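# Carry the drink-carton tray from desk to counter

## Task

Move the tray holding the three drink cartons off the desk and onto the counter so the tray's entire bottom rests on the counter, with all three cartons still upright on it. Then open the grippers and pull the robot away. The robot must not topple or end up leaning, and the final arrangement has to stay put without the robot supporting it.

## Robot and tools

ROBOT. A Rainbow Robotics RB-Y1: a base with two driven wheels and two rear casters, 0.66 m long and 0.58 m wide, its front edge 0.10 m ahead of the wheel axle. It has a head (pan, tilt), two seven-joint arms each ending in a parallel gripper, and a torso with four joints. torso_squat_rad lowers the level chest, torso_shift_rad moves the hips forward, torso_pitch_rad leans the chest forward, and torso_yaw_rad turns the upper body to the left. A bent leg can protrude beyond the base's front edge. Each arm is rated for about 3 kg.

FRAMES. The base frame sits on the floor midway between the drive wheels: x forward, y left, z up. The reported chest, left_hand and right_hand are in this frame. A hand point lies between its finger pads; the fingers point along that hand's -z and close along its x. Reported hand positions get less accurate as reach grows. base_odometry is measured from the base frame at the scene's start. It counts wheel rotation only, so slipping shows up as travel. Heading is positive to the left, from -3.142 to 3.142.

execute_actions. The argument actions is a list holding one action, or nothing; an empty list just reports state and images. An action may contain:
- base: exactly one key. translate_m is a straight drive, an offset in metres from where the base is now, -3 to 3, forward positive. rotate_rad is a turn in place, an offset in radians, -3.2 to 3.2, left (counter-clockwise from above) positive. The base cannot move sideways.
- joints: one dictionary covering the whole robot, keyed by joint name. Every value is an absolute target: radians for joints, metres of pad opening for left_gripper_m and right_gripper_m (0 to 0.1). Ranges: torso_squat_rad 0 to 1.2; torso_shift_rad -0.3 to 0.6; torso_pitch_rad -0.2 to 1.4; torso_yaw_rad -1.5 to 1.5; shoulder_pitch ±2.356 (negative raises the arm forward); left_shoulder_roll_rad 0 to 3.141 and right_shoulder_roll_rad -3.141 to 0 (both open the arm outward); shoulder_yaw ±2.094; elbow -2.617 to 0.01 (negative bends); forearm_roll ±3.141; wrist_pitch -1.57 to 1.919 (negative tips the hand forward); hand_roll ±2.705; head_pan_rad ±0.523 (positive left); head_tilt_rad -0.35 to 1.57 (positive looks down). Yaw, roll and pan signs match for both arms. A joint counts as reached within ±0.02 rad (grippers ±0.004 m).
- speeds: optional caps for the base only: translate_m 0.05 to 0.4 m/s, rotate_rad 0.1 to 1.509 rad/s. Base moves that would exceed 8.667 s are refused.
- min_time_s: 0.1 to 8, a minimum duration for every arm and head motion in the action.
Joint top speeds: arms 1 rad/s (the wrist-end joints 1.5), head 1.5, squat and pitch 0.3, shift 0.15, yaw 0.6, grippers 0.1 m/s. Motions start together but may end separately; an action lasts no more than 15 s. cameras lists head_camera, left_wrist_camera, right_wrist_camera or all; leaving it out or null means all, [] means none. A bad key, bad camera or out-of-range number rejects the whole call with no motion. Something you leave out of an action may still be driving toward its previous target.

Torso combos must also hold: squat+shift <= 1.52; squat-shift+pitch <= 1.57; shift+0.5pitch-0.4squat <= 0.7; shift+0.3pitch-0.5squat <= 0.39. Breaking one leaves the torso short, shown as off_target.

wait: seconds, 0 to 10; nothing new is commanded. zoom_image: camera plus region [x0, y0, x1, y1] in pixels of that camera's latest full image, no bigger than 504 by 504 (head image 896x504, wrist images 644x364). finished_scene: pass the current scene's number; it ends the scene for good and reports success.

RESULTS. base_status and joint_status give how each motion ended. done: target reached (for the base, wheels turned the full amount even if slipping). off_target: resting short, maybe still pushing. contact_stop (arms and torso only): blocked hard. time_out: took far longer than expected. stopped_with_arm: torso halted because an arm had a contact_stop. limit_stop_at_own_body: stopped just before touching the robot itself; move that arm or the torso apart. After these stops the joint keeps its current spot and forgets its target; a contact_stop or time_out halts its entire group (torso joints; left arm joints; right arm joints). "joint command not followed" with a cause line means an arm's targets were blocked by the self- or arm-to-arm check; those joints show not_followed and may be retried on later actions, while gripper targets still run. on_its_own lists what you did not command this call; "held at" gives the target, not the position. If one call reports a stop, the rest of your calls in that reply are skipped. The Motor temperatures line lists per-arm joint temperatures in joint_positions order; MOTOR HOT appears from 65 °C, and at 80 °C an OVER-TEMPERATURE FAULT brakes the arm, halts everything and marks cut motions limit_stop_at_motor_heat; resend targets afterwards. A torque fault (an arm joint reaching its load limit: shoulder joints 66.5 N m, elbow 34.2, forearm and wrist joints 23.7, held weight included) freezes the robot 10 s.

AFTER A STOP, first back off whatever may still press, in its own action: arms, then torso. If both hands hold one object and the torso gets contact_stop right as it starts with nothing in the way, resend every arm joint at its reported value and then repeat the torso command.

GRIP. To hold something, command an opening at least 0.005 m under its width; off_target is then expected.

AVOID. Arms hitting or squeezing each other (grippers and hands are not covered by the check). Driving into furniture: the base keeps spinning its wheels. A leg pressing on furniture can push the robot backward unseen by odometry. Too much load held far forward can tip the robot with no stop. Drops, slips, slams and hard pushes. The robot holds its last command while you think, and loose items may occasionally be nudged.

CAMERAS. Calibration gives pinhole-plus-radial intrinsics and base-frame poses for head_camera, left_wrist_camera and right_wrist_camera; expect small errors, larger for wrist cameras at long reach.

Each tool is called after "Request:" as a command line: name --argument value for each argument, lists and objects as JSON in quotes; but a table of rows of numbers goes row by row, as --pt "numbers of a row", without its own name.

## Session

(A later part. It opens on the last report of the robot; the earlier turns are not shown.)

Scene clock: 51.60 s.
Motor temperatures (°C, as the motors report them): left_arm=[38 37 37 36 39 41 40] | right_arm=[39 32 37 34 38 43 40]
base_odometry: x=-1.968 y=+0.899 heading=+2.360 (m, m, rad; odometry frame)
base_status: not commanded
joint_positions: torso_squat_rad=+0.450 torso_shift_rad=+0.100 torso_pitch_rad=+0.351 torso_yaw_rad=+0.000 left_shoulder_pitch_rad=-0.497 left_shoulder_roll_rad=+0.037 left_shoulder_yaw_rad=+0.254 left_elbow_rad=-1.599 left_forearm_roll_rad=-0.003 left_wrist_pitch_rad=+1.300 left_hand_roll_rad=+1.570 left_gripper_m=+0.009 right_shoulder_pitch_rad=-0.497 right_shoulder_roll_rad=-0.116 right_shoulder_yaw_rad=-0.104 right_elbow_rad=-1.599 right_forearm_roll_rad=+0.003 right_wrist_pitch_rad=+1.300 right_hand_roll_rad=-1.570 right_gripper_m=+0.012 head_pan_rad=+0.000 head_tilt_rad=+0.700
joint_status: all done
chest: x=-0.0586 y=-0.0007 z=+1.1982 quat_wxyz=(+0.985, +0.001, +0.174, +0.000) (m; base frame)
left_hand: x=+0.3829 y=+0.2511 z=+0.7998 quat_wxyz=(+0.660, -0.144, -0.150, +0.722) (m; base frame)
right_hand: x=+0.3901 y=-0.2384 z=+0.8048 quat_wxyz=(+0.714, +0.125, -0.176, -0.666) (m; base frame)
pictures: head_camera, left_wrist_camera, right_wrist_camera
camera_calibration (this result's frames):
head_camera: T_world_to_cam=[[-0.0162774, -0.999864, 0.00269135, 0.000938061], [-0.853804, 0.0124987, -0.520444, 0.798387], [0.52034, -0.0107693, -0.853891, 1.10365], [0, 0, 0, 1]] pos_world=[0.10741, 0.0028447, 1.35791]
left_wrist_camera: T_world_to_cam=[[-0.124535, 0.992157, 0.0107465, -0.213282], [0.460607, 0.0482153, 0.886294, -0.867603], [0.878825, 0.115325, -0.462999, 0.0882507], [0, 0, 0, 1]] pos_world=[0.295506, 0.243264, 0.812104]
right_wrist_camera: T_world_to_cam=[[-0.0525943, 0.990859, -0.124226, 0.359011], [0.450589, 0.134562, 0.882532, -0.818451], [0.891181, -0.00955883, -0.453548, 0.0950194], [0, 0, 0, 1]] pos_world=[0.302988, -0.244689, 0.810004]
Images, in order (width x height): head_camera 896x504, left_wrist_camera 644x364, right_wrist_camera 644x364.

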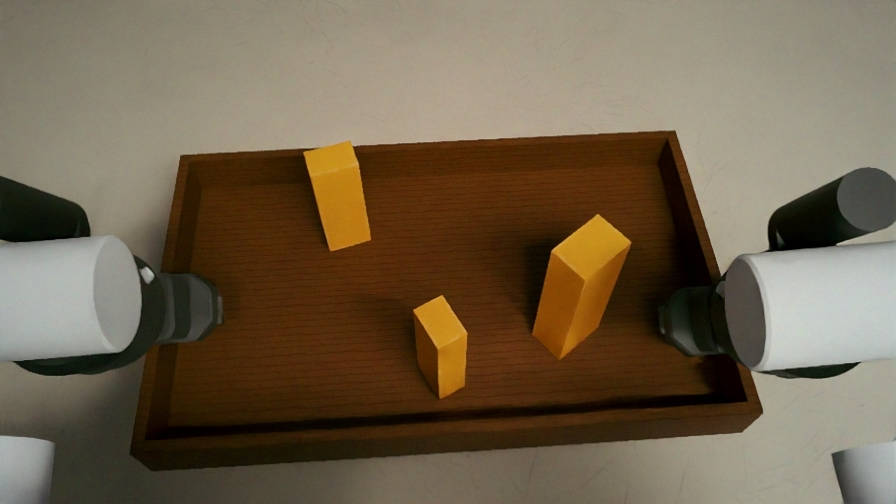

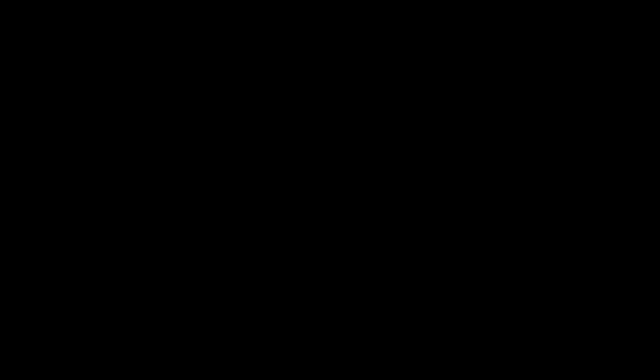

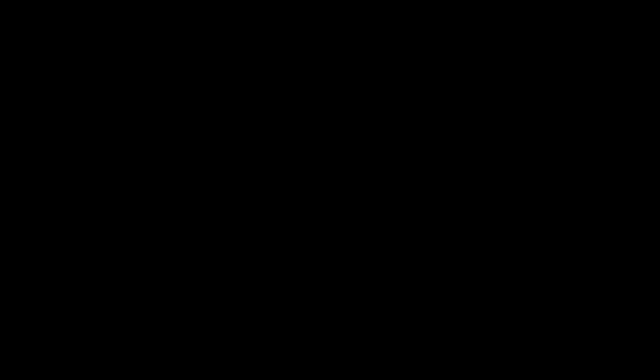

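Request:
execute_actions --actions '[{"base":{"translate_m":-0.6},"joints":{"torso_squat_rad":0.1},"speeds":{"translate_m":0.2}}]' --cameras '[]'

Request:
execute_actions --actions '[{"joints":{"torso_pitch_rad":0.25,"torso_shift_rad":0.15,"left_wrist_pitch_rad":1.4,"right_wrist_pitch_rad":1.4},"min_time_s":0.5}]' --cameras '[]'

Request:
execute_actions --actions '[{"joints":{"torso_pitch_rad":0.15,"torso_shift_rad":0.2,"left_wrist_pitch_rad":1.5,"right_wrist_pitch_rad":1.5},"min_time_s":0.5}]'

Scene clock: 60.00 s.
Motor temperatures (°C, as the motors report them): left_arm=[38 37 37 36 40 41 40] | right_arm=[39 32 37 34 38 43 40]
base_odometry: x=-1.542 y=+0.476 heading=+2.362 (m, m, rad; odometry frame)
base_status: done
joint_positions: torso_squat_rad=+0.100 torso_shift_rad=+0.100 torso_pitch_rad=+0.351 torso_yaw_rad=+0.000 left_shoulder_pitch_rad=-0.497 left_shoulder_roll_rad=+0.037 left_shoulder_yaw_rad=+0.254 left_elbow_rad=-1.599 left_forearm_roll_rad=-0.003 left_wrist_pitch_rad=+1.300 left_hand_roll_rad=+1.570 left_gripper_m=+0.009 right_shoulder_pitch_rad=-0.497 right_shoulder_roll_rad=-0.116 right_shoulder_yaw_rad=-0.104 right_elbow_rad=-1.599 right_forearm_roll_rad=+0.003 right_wrist_pitch_rad=+1.300 right_hand_roll_rad=-1.570 right_gripper_m=+0.012 head_pan_rad=+0.000 head_tilt_rad=+0.700
joint_status: all done
chest: x=-0.0521 y=-0.0008 z=+1.2641 quat_wxyz=(+0.985, +0.001, +0.174, +0.000) (m; base frame)
left_hand: x=+0.3894 y=+0.2510 z=+0.8657 quat_wxyz=(+0.659, -0.144, -0.150, +0.722) (m; base frame)
right_hand: x=+0.3965 y=-0.2384 z=+0.8706 quat_wxyz=(+0.714, +0.125, -0.176, -0.666) (m; base frame)
pictures: none
No camera images: the call's "cameras" was empty. Leave "cameras" out to get every camera's image.

Scene clock: 61.10 s.
Motor temperatures (°C, as the motors report them): left_arm=[38 37 37 36 40 41 40] | right_arm=[39 32 37 34 38 43 40]
base_odometry: x=-1.542 y=+0.476 heading=+2.362 (m, m, rad; odometry frame)
base_status: not commanded
joint_positions: torso_squat_rad=+0.100 torso_shift_rad=+0.150 torso_pitch_rad=+0.251 torso_yaw_rad=+0.000 left_shoulder_pitch_rad=-0.497 left_shoulder_roll_rad=+0.037 left_shoulder_yaw_rad=+0.254 left_elbow_rad=-1.599 left_forearm_roll_rad=-0.003 left_wrist_pitch_rad=+1.400 left_hand_roll_rad=+1.570 left_gripper_m=+0.009 right_shoulder_pitch_rad=-0.497 right_shoulder_roll_rad=-0.116 right_shoulder_yaw_rad=-0.104 right_elbow_rad=-1.599 right_forearm_roll_rad=+0.003 right_wrist_pitch_rad=+1.400 right_hand_roll_rad=-1.570 right_gripper_m=+0.012 head_pan_rad=+0.000 head_tilt_rad=+0.700
joint_status: all done
chest: x=-0.0471 y=-0.0008 z=+1.2689 quat_wxyz=(+0.992, +0.001, +0.125, +0.000) (m; base frame)
left_hand: x=+0.4115 y=+0.2490 z=+0.9061 quat_wxyz=(+0.659, -0.147, -0.147, +0.723) (m; base frame)
right_hand: x=+0.4181 y=-0.2402 z=+0.9116 quat_wxyz=(+0.711, +0.123, -0.178, -0.669) (m; base frame)
pictures: none
No camera images: the call's "cameras" was empty. Leave "cameras" out to get every camera's image.

Scene clock: 62.20 s.
Motor temperatures (°C, as the motors report them): left_arm=[38 37 37 36 40 41 40] | right_arm=[39 32 37 34 38 43 40]
base_odometry: x=-1.542 y=+0.476 heading=+2.362 (m, m, rad; odometry frame)
base_status: not commanded
joint_positions: torso_squat_rad=+0.100 torso_shift_rad=+0.200 torso_pitch_rad=+0.151 torso_yaw_rad=+0.000 left_shoulder_pitch_rad=-0.497 left_shoulder_roll_rad=+0.037 left_shoulder_yaw_rad=+0.254 left_elbow_rad=-1.599 left_forearm_roll_rad=-0.003 left_wrist_pitch_rad=+1.500 left_hand_roll_rad=+1.570 left_gripper_m=+0.010 right_shoulder_pitch_rad=-0.497 right_shoulder_roll_rad=-0.116 right_shoulder_yaw_rad=-0.104 right_elbow_rad=-1.599 right_forearm_roll_rad=+0.003 right_wrist_pitch_rad=+1.500 right_hand_roll_rad=-1.570 right_gripper_m=+0.013 head_pan_rad=+0.000 head_tilt_rad=+0.700
joint_status: all done
chest: x=-0.0431 y=-0.0008 z=+1.2690 quat_wxyz=(+0.997, +0.001, +0.075, +0.000) (m; base frame)
left_hand: x=+0.4290 y=+0.2470 z=+0.9434 quat_wxyz=(+0.660, -0.150, -0.144, +0.722) (m; base frame)
right_hand: x=+0.4350 y=-0.2419 z=+0.9493 quat_wxyz=(+0.708, +0.121, -0.180, -0.672) (m; base frame)
pictures: head_camera, left_wrist_camera, right_wrist_camera
camera_calibration (this result's frames):
head_camera: T_world_to_cam=[[-0.0166164, -0.999862, -0.000609178, 0.00512878], [-0.733312, 0.0126008, -0.679775, 1.05584], [0.679689, -0.0108487, -0.73342, 1.01001], [0, 0, 0, 1]] pos_world=[0.0878516, 0.0027809, 1.4585]
left_wrist_camera: T_world_to_cam=[[-0.1209, 0.992643, -0.00656674, -0.190399], [0.460218, 0.0619117, 0.885645, -1.01846], [0.879536, 0.104053, -0.464317, 0.118458], [0, 0, 0, 1]] pos_world=[0.341506, 0.239727, 0.955747]
right_wrist_camera: T_world_to_cam=[[-0.0349724, 0.990597, -0.132269, 0.382675], [0.452427, 0.133704, 0.881722, -0.965978], [0.891116, -0.029006, -0.452849, 0.115178], [0, 0, 0, 1]] pos_world=[0.347781, -0.246581, 0.954497]
Images, in order (width x height): head_camera 896x504, left_wrist_camera 644x364, right_wrist_camera 644x364.

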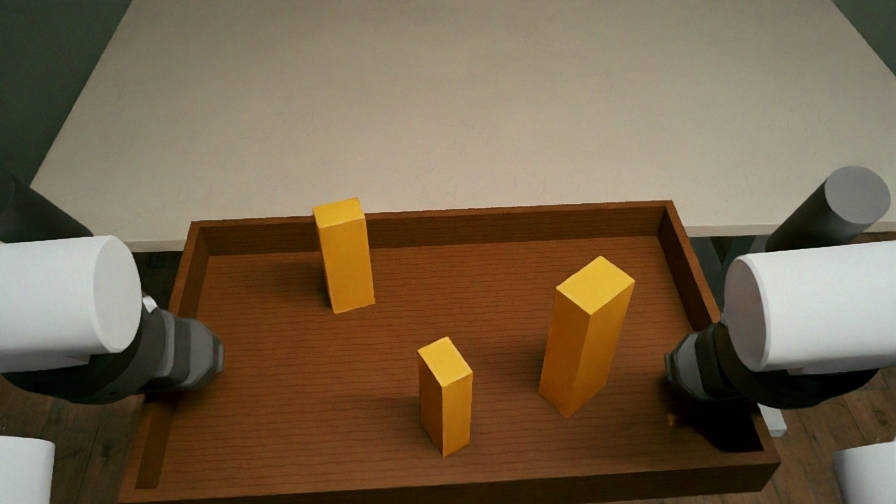

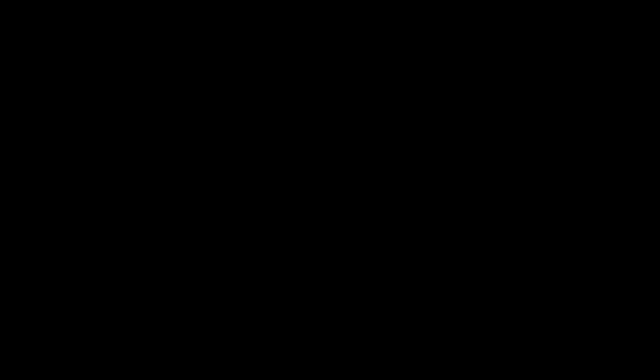

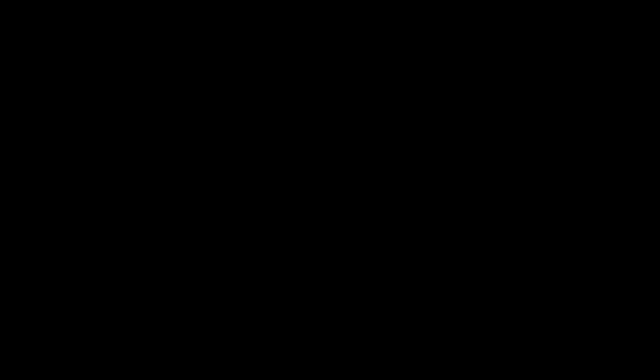

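Request:
execute_actions --actions '[{"joints":{"torso_pitch_rad":0.05,"torso_shift_rad":0.25,"left_wrist_pitch_rad":1.6,"right_wrist_pitch_rad":1.6},"min_time_s":0.5}]' --cameras '[]'

Request:
execute_actions --actions '[{"base":{"rotate_rad":-2.906},"speeds":{"rotate_rad":0.5},"joints":{"head_tilt_rad":0.45}}]' --cameras '[]'

Request:
execute_actions --actions '[{"base":{"translate_m":2.5},"speeds":{"translate_m":0.35}}]' --cameras '[]'

Request:
execute_actions --actions '[{"base":{"rotate_rad":-0.126},"speeds":{"rotate_rad":0.4}}]' --cameras '["head_camera"]'

Scene clock: 64.67 s.
Motor temperatures (°C, as the motors report them): left_arm=[38 37 37 36 40 41 40] | right_arm=[39 32 37 34 38 43 40]
base_odometry: x=-1.542 y=+0.476 heading=+2.362 (m, m, rad; odometry frame)
base_status: not commanded
joint_positions: torso_squat_rad=+0.100 torso_shift_rad=+0.250 torso_pitch_rad=+0.051 torso_yaw_rad=+0.000 left_shoulder_pitch_rad=-0.497 left_shoulder_roll_rad=+0.037 left_shoulder_yaw_rad=+0.254 left_elbow_rad=-1.599 left_forearm_roll_rad=-0.003 left_wrist_pitch_rad=+1.600 left_hand_roll_rad=+1.570 left_gripper_m=+0.010 right_shoulder_pitch_rad=-0.497 right_shoulder_roll_rad=-0.116 right_shoulder_yaw_rad=-0.104 right_elbow_rad=-1.599 right_forearm_roll_rad=+0.003 right_wrist_pitch_rad=+1.600 right_hand_roll_rad=-1.570 right_gripper_m=+0.013 head_pan_rad=+0.000 head_tilt_rad=+0.700
joint_status: all done
chest: x=-0.0399 y=-0.0008 z=+1.2644 quat_wxyz=(+1.000, +0.001, +0.025, +0.000) (m; base frame)
left_hand: x=+0.4418 y=+0.2451 z=+0.9771 quat_wxyz=(+0.660, -0.153, -0.141, +0.722) (m; base frame)
right_hand: x=+0.4472 y=-0.2434 z=+0.9834 quat_wxyz=(+0.705, +0.119, -0.182, -0.675) (m; base frame)
pictures: none
No camera images: the call's "cameras" was empty. Leave "cameras" out to get every camera's image.

Scene clock: 71.83 s.
Motor temperatures (°C, as the motors report them): left_arm=[38 37 37 36 41 41 40] | right_arm=[39 32 37 34 39 43 40]
base_odometry: x=-1.542 y=+0.476 heading=-0.543 (m, m, rad; odometry frame)
base_status: done
joint_positions: torso_squat_rad=+0.100 torso_shift_rad=+0.250 torso_pitch_rad=+0.051 torso_yaw_rad=+0.000 left_shoulder_pitch_rad=-0.497 left_shoulder_roll_rad=+0.037 left_shoulder_yaw_rad=+0.254 left_elbow_rad=-1.599 left_forearm_roll_rad=-0.003 left_wrist_pitch_rad=+1.600 left_hand_roll_rad=+1.570 left_gripper_m=+0.010 right_shoulder_pitch_rad=-0.497 right_shoulder_roll_rad=-0.116 right_shoulder_yaw_rad=-0.103 right_elbow_rad=-1.599 right_forearm_roll_rad=+0.003 right_wrist_pitch_rad=+1.600 right_hand_roll_rad=-1.570 right_gripper_m=+0.013 head_pan_rad=+0.000 head_tilt_rad=+0.450
joint_status: all done
chest: x=-0.0399 y=-0.0008 z=+1.2644 quat_wxyz=(+1.000, +0.001, +0.025, +0.000) (m; base frame)
left_hand: x=+0.4418 y=+0.2451 z=+0.9771 quat_wxyz=(+0.660, -0.153, -0.141, +0.722) (m; base frame)
right_hand: x=+0.4472 y=-0.2434 z=+0.9834 quat_wxyz=(+0.705, +0.119, -0.182, -0.675) (m; base frame)
pictures: none
No camera images: the call's "cameras" was empty. Leave "cameras" out to get every camera's image.

Scene clock: 80.40 s.
Motor temperatures (°C, as the motors report them): left_arm=[38 37 37 36 41 41 40] | right_arm=[39 32 37 34 39 43 40]
base_odometry: x=+0.598 y=-0.815 heading=-0.543 (m, m, rad; odometry frame)
base_status: done
joint_positions: torso_squat_rad=+0.100 torso_shift_rad=+0.250 torso_pitch_rad=+0.051 torso_yaw_rad=+0.000 left_shoulder_pitch_rad=-0.497 left_shoulder_roll_rad=+0.037 left_shoulder_yaw_rad=+0.254 left_elbow_rad=-1.599 left_forearm_roll_rad=-0.003 left_wrist_pitch_rad=+1.600 left_hand_roll_rad=+1.570 left_gripper_m=+0.010 right_shoulder_pitch_rad=-0.497 right_shoulder_roll_rad=-0.116 right_shoulder_yaw_rad=-0.103 right_elbow_rad=-1.599 right_forearm_roll_rad=+0.003 right_wrist_pitch_rad=+1.601 right_hand_roll_rad=-1.570 right_gripper_m=+0.013 head_pan_rad=+0.000 head_tilt_rad=+0.450
joint_status: not commanded
chest: x=-0.0398 y=-0.0008 z=+1.2643 quat_wxyz=(+1.000, +0.001, +0.025, +0.000) (m; base frame)
left_hand: x=+0.4420 y=+0.2451 z=+0.9770 quat_wxyz=(+0.660, -0.153, -0.141, +0.722) (m; base frame)
right_hand: x=+0.4473 y=-0.2434 z=+0.9833 quat_wxyz=(+0.705, +0.119, -0.182, -0.675) (m; base frame)
pictures: none
No camera images: the call's "cameras" was empty. Leave "cameras" out to get every camera's image.

Scene clock: 81.77 s.
Motor temperatures (°C, as the motors report them): left_arm=[38 37 37 36 41 41 40] | right_arm=[39 32 37 35 39 43 40]
base_odometry: x=+0.599 y=-0.815 heading=-0.667 (m, m, rad; odometry frame)
base_status: done
joint_positions: torso_squat_rad=+0.100 torso_shift_rad=+0.250 torso_pitch_rad=+0.051 torso_yaw_rad=+0.000 left_shoulder_pitch_rad=-0.497 left_shoulder_roll_rad=+0.037 left_shoulder_yaw_rad=+0.254 left_elbow_rad=-1.599 left_forearm_roll_rad=-0.003 left_wrist_pitch_rad=+1.600 left_hand_roll_rad=+1.570 left_gripper_m=+0.010 right_shoulder_pitch_rad=-0.497 right_shoulder_roll_rad=-0.116 right_shoulder_yaw_rad=-0.103 right_elbow_rad=-1.599 right_forearm_roll_rad=+0.003 right_wrist_pitch_rad=+1.601 right_hand_roll_rad=-1.570 right_gripper_m=+0.013 head_pan_rad=+0.000 head_tilt_rad=+0.450
joint_status: not commanded
chest: x=-0.0398 y=-0.0008 z=+1.2643 quat_wxyz=(+1.000, +0.001, +0.025, +0.000) (m; base frame)
left_hand: x=+0.4420 y=+0.2451 z=+0.9770 quat_wxyz=(+0.660, -0.153, -0.141, +0.722) (m; base frame)
right_hand: x=+0.4473 y=-0.2434 z=+0.9833 quat_wxyz=(+0.705, +0.119, -0.182, -0.675) (m; base frame)
pictures: head_camera
camera_calibration (this result's frames):
head_camera: T_world_to_cam=[[-0.0157277, -0.999855, -0.00645252, 0.0134131], [-0.455881, 0.0129142, -0.889947, 1.35313], [0.889902, -0.0110552, -0.456019, 0.616513], [0, 0, 0, 1]] pos_world=[0.0684405, 0.00275227, 1.48544]
Images, in order (width x height): head_camera 896x504.

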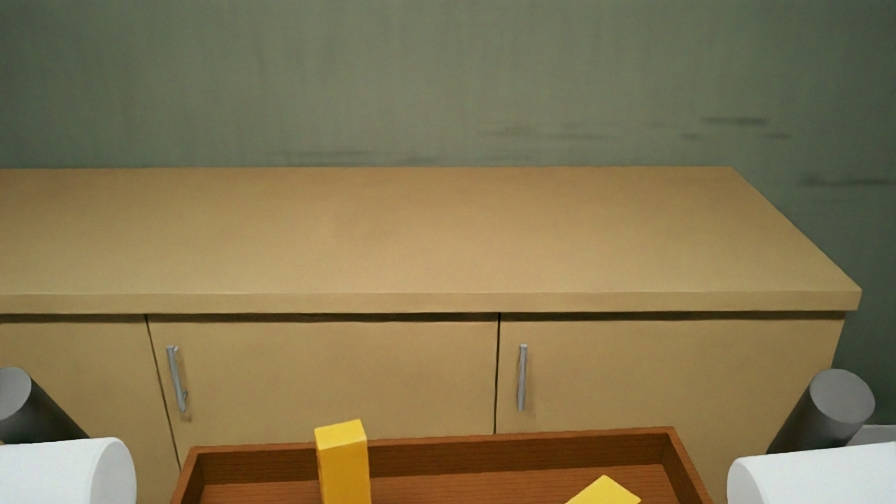

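Request:
execute_actions --actions '[{"base":{"translate_m":0.86},"speeds":{"translate_m":0.3},"joints":{"head_tilt_rad":0.95}}]' --cameras '["head_camera"]'

Scene clock: 86.73 s.
Motor temperatures (°C, as the motors report them): left_arm=[38 37 37 36 41 41 40] | right_arm=[39 32 37 35 39 43 40]
base_odometry: x=+1.274 y=-1.348 heading=-0.668 (m, m, rad; odometry frame)
base_status: done
joint_positions: torso_squat_rad=+0.100 torso_shift_rad=+0.250 torso_pitch_rad=+0.051 torso_yaw_rad=+0.000 left_shoulder_pitch_rad=-0.497 left_shoulder_roll_rad=+0.037 left_shoulder_yaw_rad=+0.254 left_elbow_rad=-1.599 left_forearm_roll_rad=-0.003 left_wrist_pitch_rad=+1.600 left_hand_roll_rad=+1.570 left_gripper_m=+0.010 right_shoulder_pitch_rad=-0.497 right_shoulder_roll_rad=-0.116 right_shoulder_yaw_rad=-0.103 right_elbow_rad=-1.599 right_forearm_roll_rad=+0.003 right_wrist_pitch_rad=+1.601 right_hand_roll_rad=-1.570 right_gripper_m=+0.013 head_pan_rad=+0.000 head_tilt_rad=+0.950
joint_status: all done
chest: x=-0.0398 y=-0.0008 z=+1.2643 quat_wxyz=(+1.000, +0.001, +0.025, +0.000) (m; base frame)
left_hand: x=+0.4420 y=+0.2451 z=+0.9770 quat_wxyz=(+0.660, -0.153, -0.141, +0.722) (m; base frame)
right_hand: x=+0.4473 y=-0.2434 z=+0.9833 quat_wxyz=(+0.705, +0.119, -0.182, -0.675) (m; base frame)
pictures: head_camera
camera_calibration (this result's frames):
head_camera: T_world_to_cam=[[-0.0162831, -0.999865, 0.00198976, 0.00105755], [-0.82671, 0.0123438, -0.562493, 0.871213], [0.562393, -0.0108041, -0.826799, 1.15648], [0, 0, 0, 1]] pos_world=[0.0698632, 0.00279798, 1.44622]
Images, in order (width x height): head_camera 896x504.

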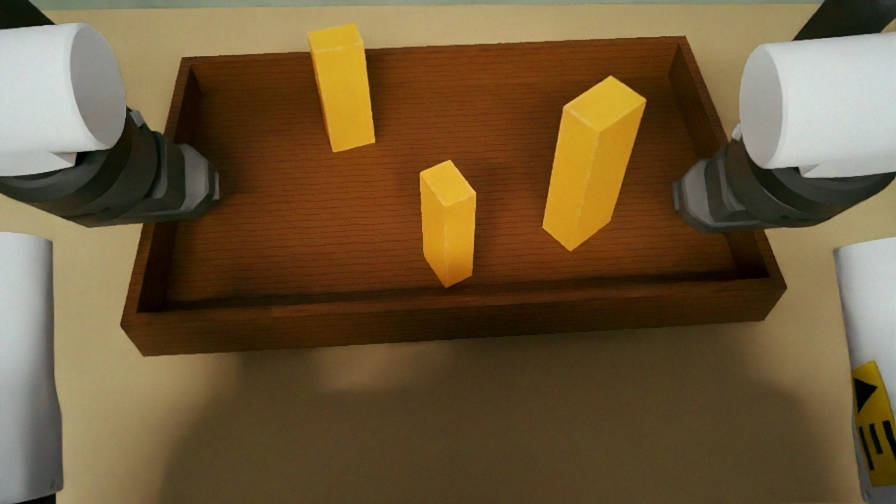

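Request:
execute_actions --actions '[{"joints":{"torso_squat_rad":0.4}}]' --cameras '["head_camera"]'

Scene clock: 88.97 s.
Motor temperatures (°C, as the motors report them): left_arm=[38 37 37 36 41 41 40] | right_arm=[39 33 37 35 39 43 40]
base_odometry: x=+1.274 y=-1.348 heading=-0.668 (m, m, rad; odometry frame)
base_status: not commanded
joint_positions: torso_squat_rad=+0.362 torso_shift_rad=+0.248 torso_pitch_rad=+0.043 torso_yaw_rad=+0.000 left_shoulder_pitch_rad=-0.501 left_shoulder_roll_rad=+0.038 left_shoulder_yaw_rad=+0.254 left_elbow_rad=-1.603 left_forearm_roll_rad=-0.003 left_wrist_pitch_rad=+1.599 left_hand_roll_rad=+1.570 left_gripper_m=+0.010 right_shoulder_pitch_rad=-0.502 right_shoulder_roll_rad=-0.117 right_shoulder_yaw_rad=-0.103 right_elbow_rad=-1.602 right_forearm_roll_rad=+0.003 right_wrist_pitch_rad=+1.599 right_hand_roll_rad=-1.570 right_gripper_m=+0.013 head_pan_rad=+0.000 head_tilt_rad=+0.950
joint_status: torso_squat_rad contact_stop (moved +0.262 of +0.300)
on_its_own: torso_squat_rad is held at +0.362, not at your +0.400, since a contact_stop
chest: x=-0.0541 y=-0.0008 z=+1.2243 quat_wxyz=(+1.000, +0.001, +0.022, +0.000) (m; base frame)
left_hand: x=+0.4321 y=+0.2451 z=+0.9441 quat_wxyz=(+0.659, -0.158, -0.147, +0.720) (m; base frame)
right_hand: x=+0.4374 y=-0.2432 z=+0.9504 quat_wxyz=(+0.704, +0.124, -0.188, -0.673) (m; base frame)
pictures: head_camera
camera_calibration (this result's frames):
head_camera: T_world_to_cam=[[-0.0162974, -0.999865, 0.00186787, 0.00107727], [-0.822611, 0.0123462, -0.56847, 0.844422], [0.56837, -0.0108011, -0.822702, 1.12674], [0, 0, 0, 1]] pos_world=[0.0542454, 0.00282167, 1.40699]
Images, in order (width x height): head_camera 896x504.

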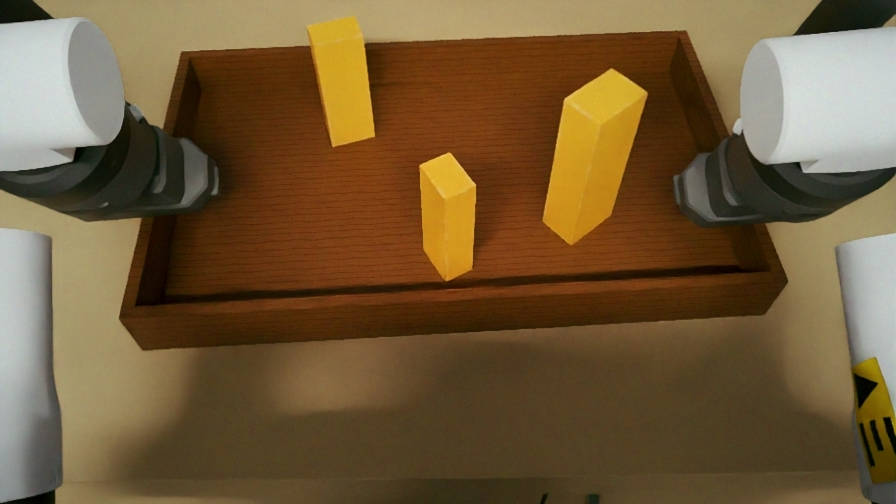

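Request:
execute_actions --actions '[{"joints":{"left_gripper_m":0.07,"right_gripper_m":0.07}}]'

Scene clock: 92.07 s.
Motor temperatures (°C, as the motors report them): left_arm=[38 37 37 36 41 41 40] | right_arm=[39 33 37 34 39 43 40]
base_odometry: x=+1.274 y=-1.348 heading=-0.668 (m, m, rad; odometry frame)
base_status: not commanded
joint_positions: torso_squat_rad=+0.362 torso_shift_rad=+0.248 torso_pitch_rad=+0.044 torso_yaw_rad=+0.000 left_shoulder_pitch_rad=-0.500 left_shoulder_roll_rad=+0.030 left_shoulder_yaw_rad=+0.250 left_elbow_rad=-1.600 left_forearm_roll_rad=+0.000 left_wrist_pitch_rad=+1.600 left_hand_roll_rad=+1.570 left_gripper_m=+0.070 right_shoulder_pitch_rad=-0.504 right_shoulder_roll_rad=-0.113 right_shoulder_yaw_rad=-0.102 right_elbow_rad=-1.603 right_forearm_roll_rad=+0.001 right_wrist_pitch_rad=+1.599 right_hand_roll_rad=-1.570 right_gripper_m=+0.069 head_pan_rad=+0.000 head_tilt_rad=+0.950
joint_status: all done
on_its_own: torso_squat_rad is held at +0.362, not at your +0.400, since a contact_stop
chest: x=-0.0538 y=-0.0007 z=+1.2243 quat_wxyz=(+1.000, +0.000, +0.022, +0.000) (m; base frame)
left_hand: x=+0.4312 y=+0.2392 z=+0.9417 quat_wxyz=(+0.662, -0.160, -0.141, +0.719) (m; base frame)
right_hand: x=+0.4380 y=-0.2399 z=+0.9510 quat_wxyz=(+0.705, +0.127, -0.187, -0.672) (m; base frame)
pictures: head_camera, left_wrist_camera, right_wrist_camera
camera_calibration (this result's frames):
head_camera: T_world_to_cam=[[-0.0165254, -0.999861, 0.00208985, 0.000860074], [-0.822874, 0.0124128, -0.568088, 0.844114], [0.567983, -0.0111075, -0.822965, 1.12689], [0, 0, 0, 1]] pos_world=[0.0545585, 0.00289914, 1.40692]
left_wrist_camera: T_world_to_cam=[[-0.108968, 0.993778, -0.0230692, -0.17229], [0.451237, 0.07013, 0.889644, -1.01943], [0.885727, 0.0865329, -0.456071, 0.110325], [0, 0, 0, 1]] pos_world=[0.343511, 0.233164, 0.953269]
right_wrist_camera: T_world_to_cam=[[-0.0291701, 0.990713, -0.132802, 0.379046], [0.436512, 0.132146, 0.889941, -0.970309], [0.899225, -0.0320101, -0.436313, 0.0932224], [0, 0, 0, 1]] pos_world=[0.35078, -0.244319, 0.95453]
Images, in order (width x height): head_camera 896x504, left_wrist_camera 644x364, right_wrist_camera 644x364.

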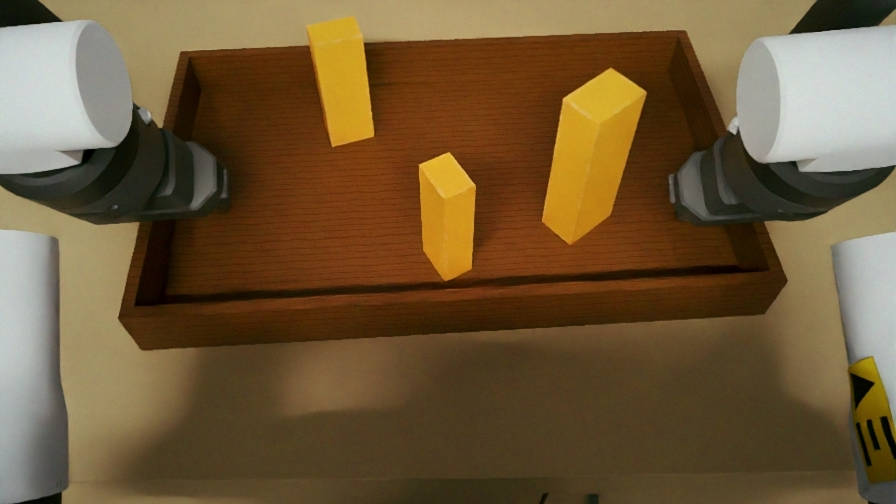

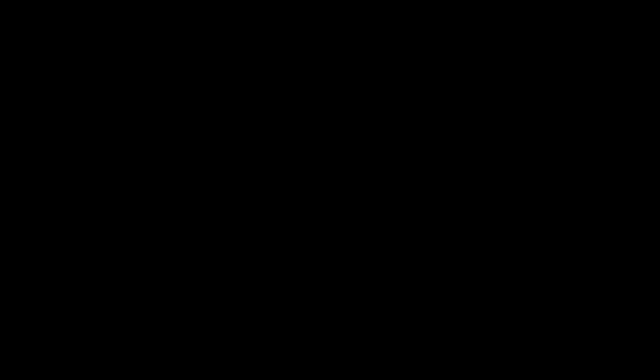

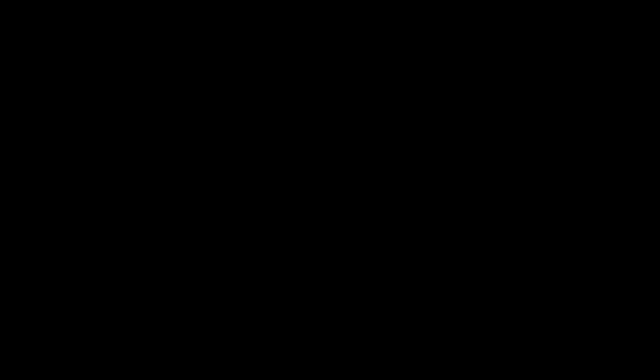

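Request:
execute_actions --actions '[{"joints":{"torso_squat_rad":0.0,"torso_pitch_rad":-0.08}}]' --cameras '["head_camera"]'

Request:
execute_actions --actions '[{"base":{"translate_m":-0.5},"joints":{"head_tilt_rad":0.7}}]' --cameras '["head_camera"]'

Scene clock: 94.97 s.
Motor temperatures (°C, as the motors report them): left_arm=[38 37 37 36 41 41 40] | right_arm=[39 33 37 34 39 43 40]
base_odometry: x=+1.274 y=-1.348 heading=-0.668 (m, m, rad; odometry frame)
base_status: not commanded
joint_positions: torso_squat_rad=+0.000 torso_shift_rad=+0.248 torso_pitch_rad=-0.080 torso_yaw_rad=+0.000 left_shoulder_pitch_rad=-0.500 left_shoulder_roll_rad=+0.030 left_shoulder_yaw_rad=+0.250 left_elbow_rad=-1.600 left_forearm_roll_rad=+0.000 left_wrist_pitch_rad=+1.600 left_hand_roll_rad=+1.570 left_gripper_m=+0.070 right_shoulder_pitch_rad=-0.500 right_shoulder_roll_rad=-0.110 right_shoulder_yaw_rad=-0.100 right_elbow_rad=-1.600 right_forearm_roll_rad=+0.000 right_wrist_pitch_rad=+1.600 right_hand_roll_rad=-1.570 right_gripper_m=+0.070 head_pan_rad=+0.000 head_tilt_rad=+0.950
joint_status: all done
chest: x=-0.0806 y=-0.0007 z=+1.2675 quat_wxyz=(+0.999, +0.000, -0.040, +0.000) (m; base frame)
left_hand: x=+0.4355 y=+0.2392 z=+1.0469 quat_wxyz=(+0.652, -0.204, -0.182, +0.707) (m; base frame)
right_hand: x=+0.4397 y=-0.2386 z=+1.0536 quat_wxyz=(+0.694, +0.167, -0.226, -0.663) (m; base frame)
pictures: head_camera
camera_calibration (this result's frames):
head_camera: T_world_to_cam=[[-0.0166111, -0.999862, -0.0000440213, 0.00297217], [-0.746402, 0.0124296, -0.66538, 0.976074], [0.665288, -0.0110198, -0.746505, 1.08857], [0, 0, 0, 1]] pos_world=[0.00437636, 0.0028355, 1.46209]
Images, in order (width x height): head_camera 896x504.

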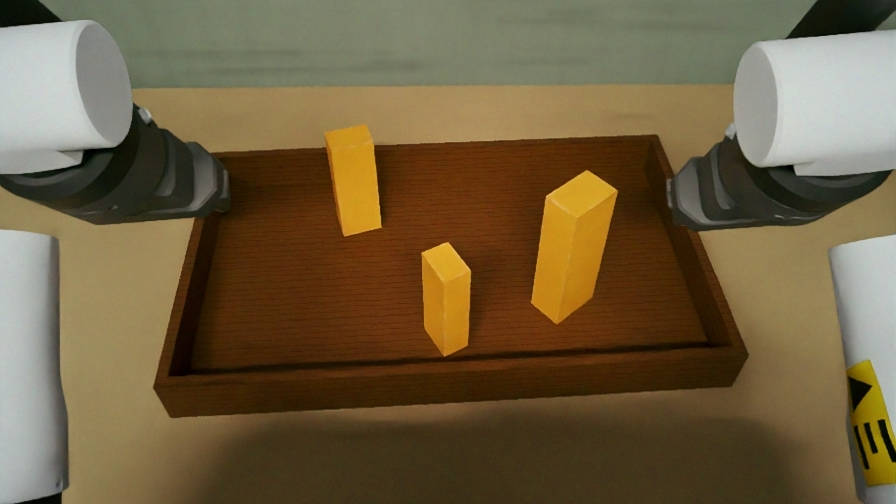

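Scene clock: 97.80 s.
Motor temperatures (°C, as the motors report them): left_arm=[38 37 37 36 41 41 40] | right_arm=[39 32 37 34 39 43 40]
base_odometry: x=+0.881 y=-1.038 heading=-0.669 (m, m, rad; odometry frame)
base_status: done
joint_positions: torso_squat_rad=+0.000 torso_shift_rad=+0.248 torso_pitch_rad=-0.080 torso_yaw_rad=+0.000 left_shoulder_pitch_rad=-0.500 left_shoulder_roll_rad=+0.030 left_shoulder_yaw_rad=+0.250 left_elbow_rad=-1.600 left_forearm_roll_rad=+0.000 left_wrist_pitch_rad=+1.600 left_hand_roll_rad=+1.570 left_gripper_m=+0.070 right_shoulder_pitch_rad=-0.500 right_shoulder_roll_rad=-0.110 right_shoulder_yaw_rad=-0.100 right_elbow_rad=-1.600 right_forearm_roll_rad=+0.000 right_wrist_pitch_rad=+1.600 right_hand_roll_rad=-1.570 right_gripper_m=+0.070 head_pan_rad=+0.000 head_tilt_rad=+0.700
joint_status: all done
chest: x=-0.0807 y=-0.0008 z=+1.2675 quat_wxyz=(+0.999, +0.001, -0.040, +0.000) (m; base frame)
left_hand: x=+0.4354 y=+0.2392 z=+1.0469 quat_wxyz=(+0.652, -0.204, -0.182, +0.708) (m; base frame)
right_hand: x=+0.4395 y=-0.2386 z=+1.0535 quat_wxyz=(+0.694, +0.167, -0.226, -0.663) (m; base frame)
pictures: head_camera
camera_calibration (this result's frames):
head_camera: T_world_to_cam=[[-0.0162748, -0.999858, -0.00434198, 0.0092849], [-0.558425, 0.0126915, -0.829458, 1.231], [0.829395, -0.0110746, -0.558553, 0.824923], [0, 0, 0, 1]] pos_world=[0.00338636, 0.00279595, 1.48187]
Images, in order (width x height): head_camera 896x504.

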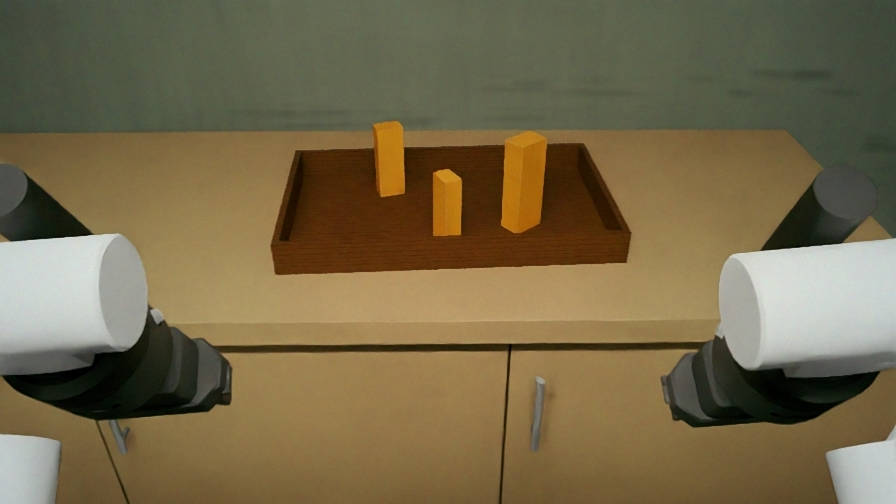

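Request:
finished_scene --scene 1

The scene is finished: the task was done.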